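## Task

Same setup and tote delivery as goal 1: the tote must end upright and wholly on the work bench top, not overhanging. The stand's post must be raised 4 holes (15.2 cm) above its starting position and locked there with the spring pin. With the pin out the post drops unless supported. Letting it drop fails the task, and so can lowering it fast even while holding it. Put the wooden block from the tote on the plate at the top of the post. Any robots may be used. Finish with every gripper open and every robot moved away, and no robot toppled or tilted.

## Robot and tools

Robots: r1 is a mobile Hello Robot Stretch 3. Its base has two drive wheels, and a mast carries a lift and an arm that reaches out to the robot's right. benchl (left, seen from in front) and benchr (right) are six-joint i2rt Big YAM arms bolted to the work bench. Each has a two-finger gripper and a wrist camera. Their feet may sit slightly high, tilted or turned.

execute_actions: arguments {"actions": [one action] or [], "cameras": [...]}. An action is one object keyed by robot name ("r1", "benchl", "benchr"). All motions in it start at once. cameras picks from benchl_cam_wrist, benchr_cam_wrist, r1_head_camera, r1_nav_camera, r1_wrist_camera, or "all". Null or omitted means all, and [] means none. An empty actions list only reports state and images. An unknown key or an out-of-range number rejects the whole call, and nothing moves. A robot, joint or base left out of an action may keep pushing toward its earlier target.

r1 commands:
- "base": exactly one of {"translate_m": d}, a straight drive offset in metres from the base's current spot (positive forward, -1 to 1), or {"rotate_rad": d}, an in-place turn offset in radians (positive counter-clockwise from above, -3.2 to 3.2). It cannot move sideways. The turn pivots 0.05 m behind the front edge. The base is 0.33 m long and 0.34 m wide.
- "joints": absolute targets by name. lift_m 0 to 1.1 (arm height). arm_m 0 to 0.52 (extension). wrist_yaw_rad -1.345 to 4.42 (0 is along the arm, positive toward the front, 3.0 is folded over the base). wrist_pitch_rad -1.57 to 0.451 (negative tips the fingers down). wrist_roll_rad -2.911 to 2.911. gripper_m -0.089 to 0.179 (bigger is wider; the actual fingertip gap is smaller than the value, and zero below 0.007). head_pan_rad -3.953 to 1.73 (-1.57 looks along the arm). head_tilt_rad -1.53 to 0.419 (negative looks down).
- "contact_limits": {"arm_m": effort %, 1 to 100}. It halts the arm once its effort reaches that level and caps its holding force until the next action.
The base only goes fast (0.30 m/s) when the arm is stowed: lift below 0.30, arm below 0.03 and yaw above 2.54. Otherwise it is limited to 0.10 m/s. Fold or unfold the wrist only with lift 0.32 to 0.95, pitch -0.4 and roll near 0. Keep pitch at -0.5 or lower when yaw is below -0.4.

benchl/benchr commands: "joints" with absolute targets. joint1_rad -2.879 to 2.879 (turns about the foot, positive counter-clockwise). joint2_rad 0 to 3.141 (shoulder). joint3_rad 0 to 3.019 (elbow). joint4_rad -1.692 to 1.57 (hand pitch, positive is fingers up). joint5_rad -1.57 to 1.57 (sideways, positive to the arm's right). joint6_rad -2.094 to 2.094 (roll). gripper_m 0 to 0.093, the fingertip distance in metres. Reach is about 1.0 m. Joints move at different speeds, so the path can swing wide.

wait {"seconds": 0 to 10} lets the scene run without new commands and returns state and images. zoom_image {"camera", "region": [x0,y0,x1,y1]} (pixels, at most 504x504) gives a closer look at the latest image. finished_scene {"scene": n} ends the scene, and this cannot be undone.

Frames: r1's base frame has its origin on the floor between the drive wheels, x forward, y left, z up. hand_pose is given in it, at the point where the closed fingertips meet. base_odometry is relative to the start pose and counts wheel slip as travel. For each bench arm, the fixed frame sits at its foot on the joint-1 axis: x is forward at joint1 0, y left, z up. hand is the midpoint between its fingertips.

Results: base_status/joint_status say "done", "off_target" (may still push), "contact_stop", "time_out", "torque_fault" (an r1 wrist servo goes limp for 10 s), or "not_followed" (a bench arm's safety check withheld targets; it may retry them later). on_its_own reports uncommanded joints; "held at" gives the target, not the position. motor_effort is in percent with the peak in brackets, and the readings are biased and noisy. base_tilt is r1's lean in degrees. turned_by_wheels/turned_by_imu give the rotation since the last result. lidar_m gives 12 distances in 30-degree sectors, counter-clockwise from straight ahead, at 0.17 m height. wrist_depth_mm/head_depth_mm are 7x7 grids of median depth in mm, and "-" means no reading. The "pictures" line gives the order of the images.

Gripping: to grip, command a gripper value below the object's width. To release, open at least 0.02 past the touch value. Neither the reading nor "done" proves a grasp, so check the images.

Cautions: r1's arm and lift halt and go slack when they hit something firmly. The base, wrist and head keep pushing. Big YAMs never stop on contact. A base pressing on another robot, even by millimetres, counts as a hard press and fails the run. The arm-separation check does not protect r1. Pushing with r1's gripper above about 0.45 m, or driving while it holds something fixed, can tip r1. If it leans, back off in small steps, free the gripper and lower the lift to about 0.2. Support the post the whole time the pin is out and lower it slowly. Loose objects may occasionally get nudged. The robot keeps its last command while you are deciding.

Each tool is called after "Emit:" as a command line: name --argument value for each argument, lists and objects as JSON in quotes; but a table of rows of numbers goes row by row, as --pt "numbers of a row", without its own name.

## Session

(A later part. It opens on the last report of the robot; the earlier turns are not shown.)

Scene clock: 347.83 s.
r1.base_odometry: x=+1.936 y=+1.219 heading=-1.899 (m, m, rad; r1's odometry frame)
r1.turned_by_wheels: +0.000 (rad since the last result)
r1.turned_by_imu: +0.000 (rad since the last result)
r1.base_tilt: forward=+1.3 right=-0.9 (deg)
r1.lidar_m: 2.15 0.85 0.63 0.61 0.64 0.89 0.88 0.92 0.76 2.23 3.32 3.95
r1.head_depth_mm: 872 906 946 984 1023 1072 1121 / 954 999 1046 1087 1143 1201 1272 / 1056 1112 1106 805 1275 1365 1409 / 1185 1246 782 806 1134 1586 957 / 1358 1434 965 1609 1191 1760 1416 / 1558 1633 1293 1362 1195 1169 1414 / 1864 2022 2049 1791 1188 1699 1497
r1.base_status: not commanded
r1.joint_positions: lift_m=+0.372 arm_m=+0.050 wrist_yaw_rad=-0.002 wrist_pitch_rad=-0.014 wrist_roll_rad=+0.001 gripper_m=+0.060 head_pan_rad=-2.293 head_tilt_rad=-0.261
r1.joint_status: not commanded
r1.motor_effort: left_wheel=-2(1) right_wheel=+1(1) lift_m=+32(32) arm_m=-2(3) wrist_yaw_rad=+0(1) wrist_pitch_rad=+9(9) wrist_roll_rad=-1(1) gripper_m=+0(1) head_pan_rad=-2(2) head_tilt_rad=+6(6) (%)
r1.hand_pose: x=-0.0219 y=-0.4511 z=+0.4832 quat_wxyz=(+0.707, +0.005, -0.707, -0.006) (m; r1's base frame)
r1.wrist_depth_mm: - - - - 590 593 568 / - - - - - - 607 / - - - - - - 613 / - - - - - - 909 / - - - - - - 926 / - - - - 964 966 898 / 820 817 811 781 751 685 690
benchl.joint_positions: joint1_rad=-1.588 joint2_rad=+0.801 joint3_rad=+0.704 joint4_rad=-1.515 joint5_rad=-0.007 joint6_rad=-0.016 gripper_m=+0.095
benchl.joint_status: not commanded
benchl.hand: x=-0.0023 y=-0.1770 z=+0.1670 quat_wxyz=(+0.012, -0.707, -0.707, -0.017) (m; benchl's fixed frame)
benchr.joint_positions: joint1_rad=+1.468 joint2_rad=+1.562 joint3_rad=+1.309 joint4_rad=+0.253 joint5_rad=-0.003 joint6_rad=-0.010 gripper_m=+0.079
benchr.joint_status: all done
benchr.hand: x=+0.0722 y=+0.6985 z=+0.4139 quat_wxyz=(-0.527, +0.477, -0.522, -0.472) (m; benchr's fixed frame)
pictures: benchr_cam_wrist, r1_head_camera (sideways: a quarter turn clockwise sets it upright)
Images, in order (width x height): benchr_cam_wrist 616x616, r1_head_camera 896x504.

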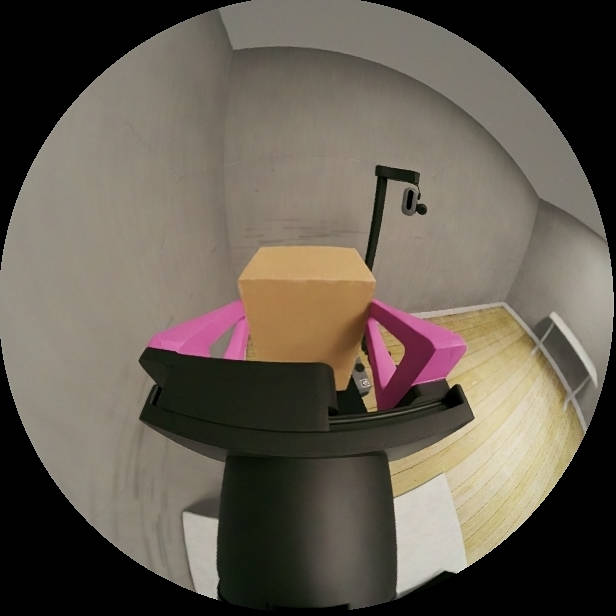

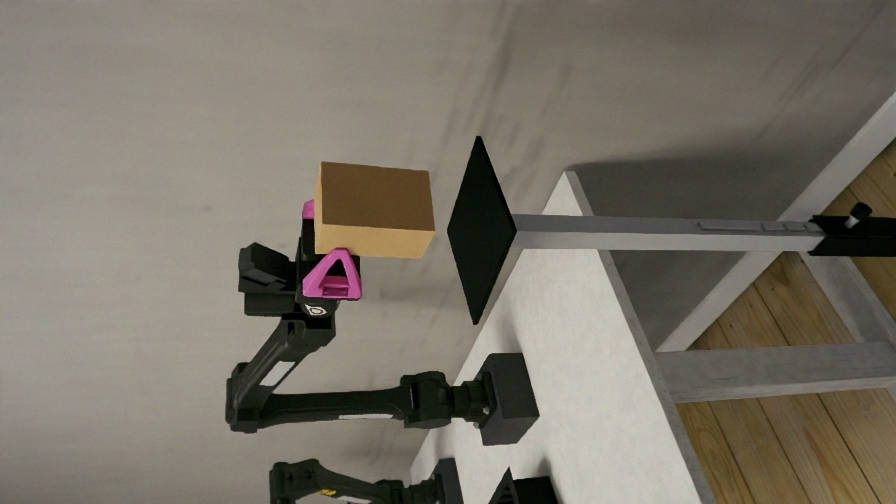

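Emit:
execute_actions --actions '[{"benchr":{"joints":{"joint2_rad":1.54,"joint3_rad":1.22,"joint4_rad":0.42}}}]' --cameras '["r1_head_camera","benchr_cam_wrist"]'

Scene clock: 358.57 s.
r1.base_odometry: x=+1.936 y=+1.219 heading=-1.899 (m, m, rad; r1's odometry frame)
r1.turned_by_wheels: +0.000 (rad since the last result)
r1.turned_by_imu: -0.001 (rad since the last result)
r1.base_tilt: forward=+1.2 right=-1.1 (deg)
r1.lidar_m: 2.16 0.85 0.63 0.61 0.63 0.89 0.88 0.92 0.75 2.23 3.32 3.94
r1.head_depth_mm: 873 908 947 982 1027 1067 1124 / 958 996 1043 1092 1144 1204 1267 / 1058 1118 1134 749 1269 1369 1403 / 1182 1247 1227 744 1134 1597 958 / 1350 1431 961 1604 1203 1759 1405 / 1573 1621 1288 1377 1193 1163 1399 / 1864 2044 2038 1804 1196 1703 1495
r1.base_status: not commanded
r1.joint_positions: lift_m=+0.372 arm_m=+0.050 wrist_yaw_rad=-0.002 wrist_pitch_rad=-0.014 wrist_roll_rad=+0.001 gripper_m=+0.060 head_pan_rad=-2.293 head_tilt_rad=-0.261
r1.joint_status: not commanded
r1.motor_effort: left_wheel=-1(1) right_wheel=+1(1) lift_m=+32(32) arm_m=-3(3) wrist_yaw_rad=+1(1) wrist_pitch_rad=+9(9) wrist_roll_rad=-1(1) gripper_m=+1(0) head_pan_rad=-3(2) head_tilt_rad=+7(6) (%)
r1.hand_pose: x=-0.0219 y=-0.4511 z=+0.4832 quat_wxyz=(+0.707, +0.005, -0.707, -0.006) (m; r1's base frame)
r1.wrist_depth_mm: - - - - 585 600 572 / - - - - - - 586 / - - - - - - 608 / - - - - - - 906 / - - - - - - 935 / - - - - 978 955 911 / 811 790 804 801 762 707 711
benchl.joint_positions: joint1_rad=-1.588 joint2_rad=+0.801 joint3_rad=+0.704 joint4_rad=-1.515 joint5_rad=-0.007 joint6_rad=-0.016 gripper_m=+0.095
benchl.joint_status: not commanded
benchl.hand: x=-0.0023 y=-0.1770 z=+0.1670 quat_wxyz=(+0.012, -0.707, -0.707, -0.017) (m; benchl's fixed frame)
benchr.joint_positions: joint1_rad=+1.468 joint2_rad=+1.559 joint3_rad=+1.195 joint4_rad=+0.379 joint5_rad=-0.003 joint6_rad=-0.010 gripper_m=+0.079
benchr.joint_status: all done
benchr.hand: x=+0.0708 y=+0.6846 z=+0.3777 quat_wxyz=(-0.531, +0.473, -0.518, -0.475) (m; benchr's fixed frame)
pictures: benchr_cam_wrist, r1_head_camera (sideways: a quarter turn clockwise sets it upright)
Images, in order (width x height): benchr_cam_wrist 616x616, r1_head_camera 896x504.

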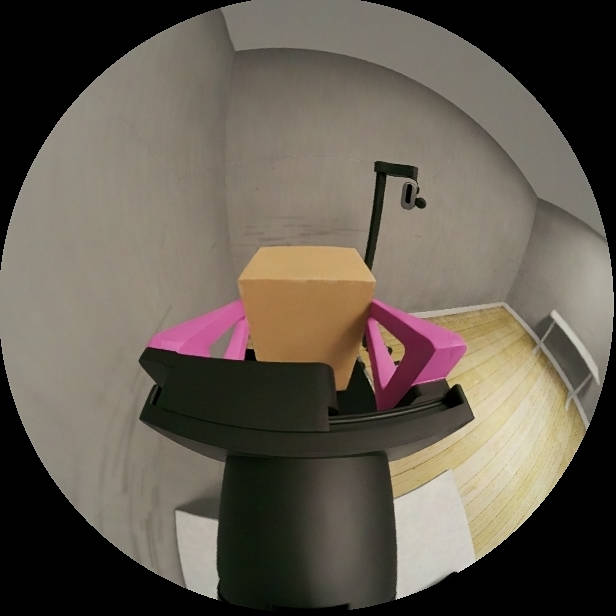

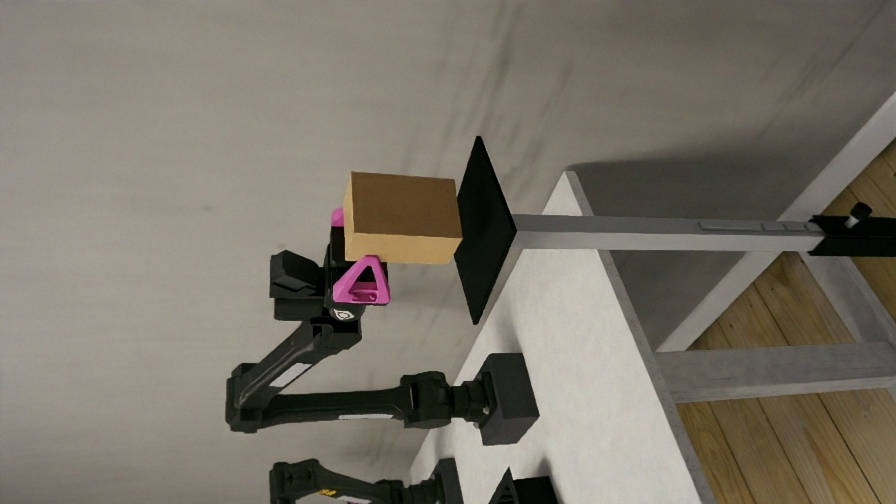

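About 3 cm remains.

Emit:
execute_actions --actions '[{"benchr":{"joints":{"joint3_rad":1.145,"joint4_rad":0.48}}}]' --cameras '["r1_head_camera"]'

Scene clock: 361.87 s.
r1.base_odometry: x=+1.936 y=+1.219 heading=-1.899 (m, m, rad; r1's odometry frame)
r1.turned_by_wheels: +0.000 (rad since the last result)
r1.turned_by_imu: -0.001 (rad since the last result)
r1.base_tilt: forward=+1.3 right=-1.0 (deg)
r1.lidar_m: 2.16 0.84 0.63 0.61 0.64 0.89 0.88 0.92 0.75 2.22 3.32 3.96
r1.head_depth_mm: 873 906 945 981 1022 1076 1121 / 957 997 1043 1092 1143 1201 1262 / 1058 1108 1157 759 1270 1366 1406 / 1194 1253 1262 742 1138 1587 954 / 1350 1439 984 1602 1202 1771 1408 / 1571 1630 1286 1372 1199 1167 1406 / 1864 2040 2036 1797 1187 1700 1486
r1.base_status: not commanded
r1.joint_positions: lift_m=+0.372 arm_m=+0.050 wrist_yaw_rad=-0.002 wrist_pitch_rad=-0.014 wrist_roll_rad=+0.001 gripper_m=+0.060 head_pan_rad=-2.293 head_tilt_rad=-0.261
r1.joint_status: not commanded
r1.motor_effort: left_wheel=-1(1) right_wheel=+1(1) lift_m=+32(32) arm_m=-3(2) wrist_yaw_rad=+0(1) wrist_pitch_rad=+9(9) wrist_roll_rad=-1(1) gripper_m=+0(0) head_pan_rad=-3(2) head_tilt_rad=+6(6) (%)
r1.hand_pose: x=-0.0219 y=-0.4511 z=+0.4832 quat_wxyz=(+0.707, +0.005, -0.707, -0.006) (m; r1's base frame)
r1.wrist_depth_mm: - - - - 591 593 578 / - - - - - - 597 / - - - - - - 603 / - - - - - - 911 / - - - - - - 916 / - - - - 968 977 930 / 802 831 795 782 745 696 699
benchl.joint_positions: joint1_rad=-1.588 joint2_rad=+0.801 joint3_rad=+0.704 joint4_rad=-1.515 joint5_rad=-0.007 joint6_rad=-0.016 gripper_m=+0.095
benchl.joint_status: not commanded
benchl.hand: x=-0.0023 y=-0.1770 z=+0.1670 quat_wxyz=(+0.012, -0.707, -0.707, -0.017) (m; benchl's fixed frame)
benchr.joint_positions: joint1_rad=+1.468 joint2_rad=+1.559 joint3_rad=+1.123 joint4_rad=+0.440 joint5_rad=-0.003 joint6_rad=-0.010 gripper_m=+0.079
benchr.joint_status: all done
benchr.hand: x=+0.0697 y=+0.6740 z=+0.3498 quat_wxyz=(-0.528, +0.476, -0.521, -0.473) (m; benchr's fixed frame)
pictures: r1_head_camera (sideways: a quarter turn clockwise sets it upright)
Images, in order (width x height): r1_head_camera 896x504.

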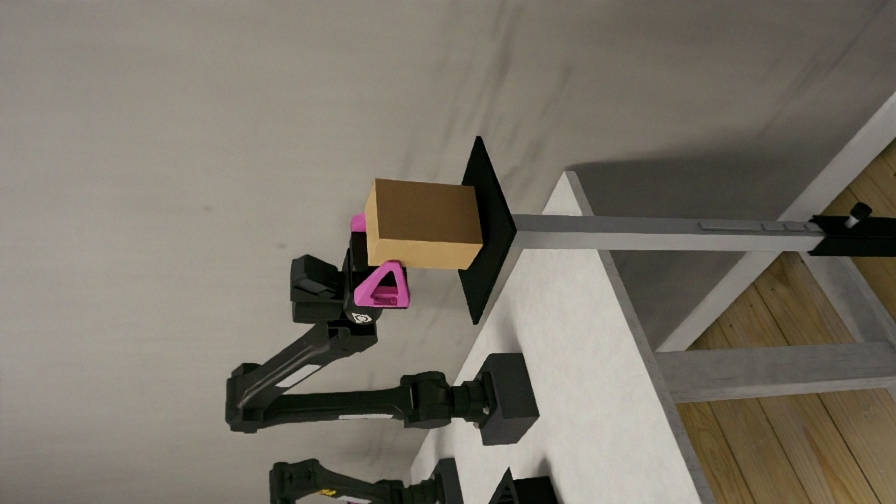

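Emit:
execute_actions --actions '[{"benchr":{"joints":{"joint3_rad":1.105,"joint4_rad":0.515}}}]' --cameras '["r1_head_camera"]'

Emit:
execute_actions --actions '[{"benchr":{"joints":{"gripper_m":0.093}}}]' --cameras '[]'

Emit:
execute_actions --actions '[{"benchr":{"joints":{"joint2_rad":1.1,"joint3_rad":0.8}}}]' --cameras '["r1_head_camera"]'

Scene clock: 366.23 s.
r1.base_odometry: x=+1.936 y=+1.219 heading=-1.899 (m, m, rad; r1's odometry frame)
r1.turned_by_wheels: +0.000 (rad since the last result)
r1.turned_by_imu: -0.001 (rad since the last result)
r1.base_tilt: forward=+1.3 right=-1.0 (deg)
r1.lidar_m: 2.15 0.84 0.63 0.61 0.64 0.89 0.88 0.92 0.75 2.23 3.32 3.97
r1.head_depth_mm: 873 907 943 983 1026 1070 1123 / 955 999 1046 1091 1143 1205 1265 / 1061 1104 1153 806 1260 1374 1409 / 1181 1258 1256 739 1134 1588 955 / 1350 1428 953 1613 1201 1756 1403 / 1570 1626 1285 1369 1192 1171 1413 / 1864 2032 2047 1799 1196 1701 1486
r1.base_status: not commanded
r1.joint_positions: lift_m=+0.372 arm_m=+0.050 wrist_yaw_rad=-0.002 wrist_pitch_rad=-0.014 wrist_roll_rad=+0.001 gripper_m=+0.060 head_pan_rad=-2.293 head_tilt_rad=-0.261
r1.joint_status: not commanded
r1.motor_effort: left_wheel=-2(1) right_wheel=+1(1) lift_m=+31(32) arm_m=-3(3) wrist_yaw_rad=+1(1) wrist_pitch_rad=+9(9) wrist_roll_rad=-1(1) gripper_m=+1(0) head_pan_rad=-2(2) head_tilt_rad=+6(6) (%)
r1.hand_pose: x=-0.0219 y=-0.4511 z=+0.4832 quat_wxyz=(+0.707, +0.005, -0.707, -0.006) (m; r1's base frame)
r1.wrist_depth_mm: - - - - 587 602 564 / - - - - - - 578 / - - - - - - 611 / - - - - - - 894 / - - - - - - 920 / - - - - 974 966 909 / 789 810 798 805 739 702 701
benchl.joint_positions: joint1_rad=-1.588 joint2_rad=+0.801 joint3_rad=+0.704 joint4_rad=-1.515 joint5_rad=-0.007 joint6_rad=-0.016 gripper_m=+0.095
benchl.joint_status: not commanded
benchl.hand: x=-0.0023 y=-0.1770 z=+0.1670 quat_wxyz=(+0.012, -0.707, -0.707, -0.017) (m; benchl's fixed frame)
benchr.joint_positions: joint1_rad=+1.468 joint2_rad=+1.559 joint3_rad=+1.098 joint4_rad=+0.481 joint5_rad=-0.003 joint6_rad=-0.008 gripper_m=+0.079
benchr.joint_status: all done
benchr.hand: x=+0.0692 y=+0.6697 z=+0.3446 quat_wxyz=(-0.531, +0.472, -0.518, -0.477) (m; benchr's fixed frame)
pictures: r1_head_camera (sideways: a quarter turn clockwise sets it upright)
Images, in order (width x height): r1_head_camera 896x504.

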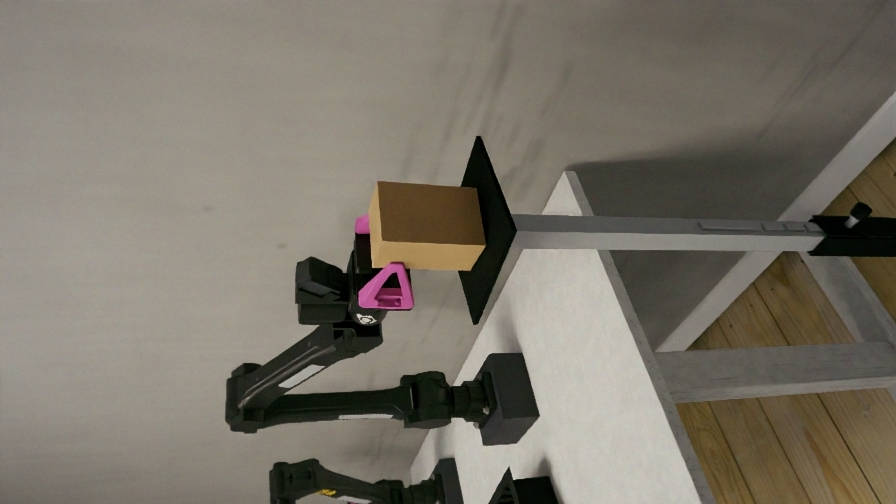

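Scene clock: 366.87 s.
r1.base_odometry: x=+1.936 y=+1.219 heading=-1.899 (m, m, rad; r1's odometry frame)
r1.turned_by_wheels: +0.000 (rad since the last result)
r1.turned_by_imu: +0.000 (rad since the last result)
r1.base_tilt: forward=+1.3 right=-1.0 (deg)
r1.lidar_m: 2.15 0.84 0.63 0.61 0.63 0.88 0.88 0.92 0.75 2.23 3.31 3.96
r1.head_depth_mm: 868 904 940 982 1024 1077 1120 / 960 999 1041 1088 1143 1194 1264 / 1062 1111 1154 805 1267 1367 1414 / 1178 1246 1288 739 1134 1594 957 / 1353 1431 956 1610 1194 1766 1414 / 1563 1630 1278 1371 1194 1169 1406 / 1847 2037 2043 1800 1187 1705 1489
r1.base_status: not commanded
r1.joint_positions: lift_m=+0.372 arm_m=+0.050 wrist_yaw_rad=-0.002 wrist_pitch_rad=-0.014 wrist_roll_rad=+0.001 gripper_m=+0.060 head_pan_rad=-2.293 head_tilt_rad=-0.261
r1.joint_status: not commanded
r1.motor_effort: left_wheel=-1(1) right_wheel=+1(1) lift_m=+32(32) arm_m=-3(3) wrist_yaw_rad=+1(1) wrist_pitch_rad=+9(9) wrist_roll_rad=-1(1) gripper_m=+1(1) head_pan_rad=-2(2) head_tilt_rad=+6(6) (%)
r1.hand_pose: x=-0.0219 y=-0.4511 z=+0.4832 quat_wxyz=(+0.707, +0.005, -0.707, -0.006) (m; r1's base frame)
r1.wrist_depth_mm: - - - - 587 590 573 / - - - - - - 595 / - - - - - - 607 / - - - - - - 923 / - - - - - - 917 / - - - - 969 977 899 / 794 810 812 805 750 706 700
benchl.joint_positions: joint1_rad=-1.588 joint2_rad=+0.801 joint3_rad=+0.704 joint4_rad=-1.515 joint5_rad=-0.007 joint6_rad=-0.016 gripper_m=+0.095
benchl.joint_status: not commanded
benchl.hand: x=-0.0023 y=-0.1770 z=+0.1670 quat_wxyz=(+0.012, -0.707, -0.707, -0.017) (m; benchl's fixed frame)
benchr.joint_positions: joint1_rad=+1.468 joint2_rad=+1.555 joint3_rad=+1.098 joint4_rad=+0.491 joint5_rad=-0.002 joint6_rad=-0.007 gripper_m=+0.093
benchr.joint_status: all done
benchr.hand: x=+0.0693 y=+0.6688 z=+0.3497 quat_wxyz=(-0.535, +0.468, -0.514, -0.480) (m; benchr's fixed frame)
pictures: none
No camera images: the call's "cameras" was empty. Leave "cameras" out to get every camera's image.

Scene clock: 368.20 s.
r1.base_odometry: x=+1.936 y=+1.219 heading=-1.899 (m, m, rad; r1's odometry frame)
r1.turned_by_wheels: +0.000 (rad since the last result)
r1.turned_by_imu: +0.000 (rad since the last result)
r1.base_tilt: forward=+1.3 right=-0.9 (deg)
r1.lidar_m: 2.15 0.84 0.63 0.61 0.64 0.89 0.88 0.92 0.75 2.23 3.28 3.95
r1.head_depth_mm: 872 905 945 980 1023 1071 1118 / 953 1001 1046 1088 1142 1199 1264 / 1061 1114 1157 809 1265 1368 1415 / 1181 1254 1286 741 1138 1591 961 / 1342 1421 1451 1599 1201 1770 1410 / 1567 1659 1349 1368 1195 1171 1402 / 1851 2025 2047 1810 1193 1701 1494
r1.base_status: not commanded
r1.joint_positions: lift_m=+0.372 arm_m=+0.050 wrist_yaw_rad=-0.002 wrist_pitch_rad=-0.014 wrist_roll_rad=+0.001 gripper_m=+0.060 head_pan_rad=-2.293 head_tilt_rad=-0.261
r1.joint_status: not commanded
r1.motor_effort: left_wheel=-1(1) right_wheel=+1(1) lift_m=+32(32) arm_m=-3(2) wrist_yaw_rad=+1(1) wrist_pitch_rad=+9(9) wrist_roll_rad=-1(1) gripper_m=+0(0) head_pan_rad=-2(2) head_tilt_rad=+6(6) (%)
r1.hand_pose: x=-0.0219 y=-0.4511 z=+0.4832 quat_wxyz=(+0.707, +0.005, -0.707, -0.006) (m; r1's base frame)
r1.wrist_depth_mm: - - - - 588 600 573 / - - - - - - 592 / - - - - - - 621 / - - - - - - 928 / - - - - - - 908 / - - - - 959 966 905 / 808 796 785 816 759 702 709
benchl.joint_positions: joint1_rad=-1.588 joint2_rad=+0.801 joint3_rad=+0.704 joint4_rad=-1.515 joint5_rad=-0.007 joint6_rad=-0.016 gripper_m=+0.095
benchl.joint_status: not commanded
benchl.hand: x=-0.0023 y=-0.1770 z=+0.1670 quat_wxyz=(+0.012, -0.707, -0.707, -0.017) (m; benchl's fixed frame)
benchr.joint_positions: joint1_rad=+1.468 joint2_rad=+1.090 joint3_rad=+0.800 joint4_rad=+0.500 joint5_rad=-0.002 joint6_rad=-0.007 gripper_m=+0.093
benchr.joint_status: all done
benchr.hand: x=+0.0530 y=+0.5108 z=+0.4402 quat_wxyz=(-0.579, +0.423, -0.465, -0.519) (m; benchr's fixed frame)
pictures: r1_head_camera (sideways: a quarter turn clockwise sets it upright)
Images, in order (width x height): r1_head_camera 896x504.

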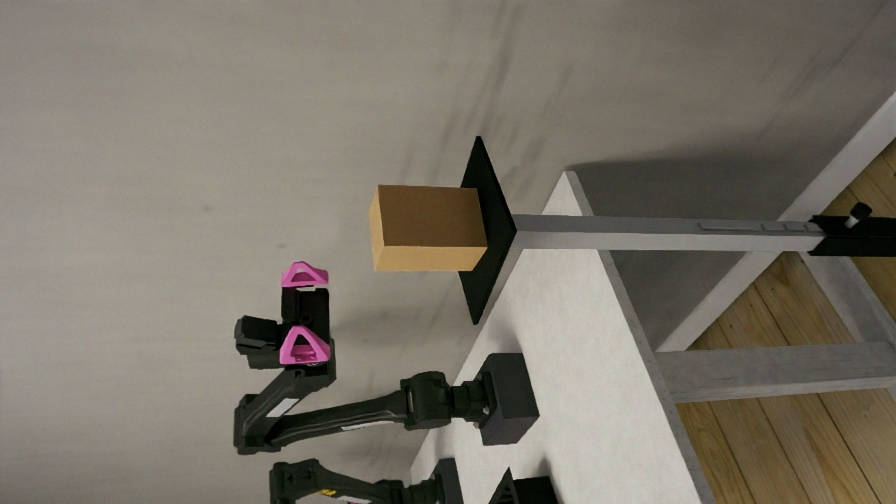

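Emit:
finished_scene --scene 2

The scene is finished: the task was done.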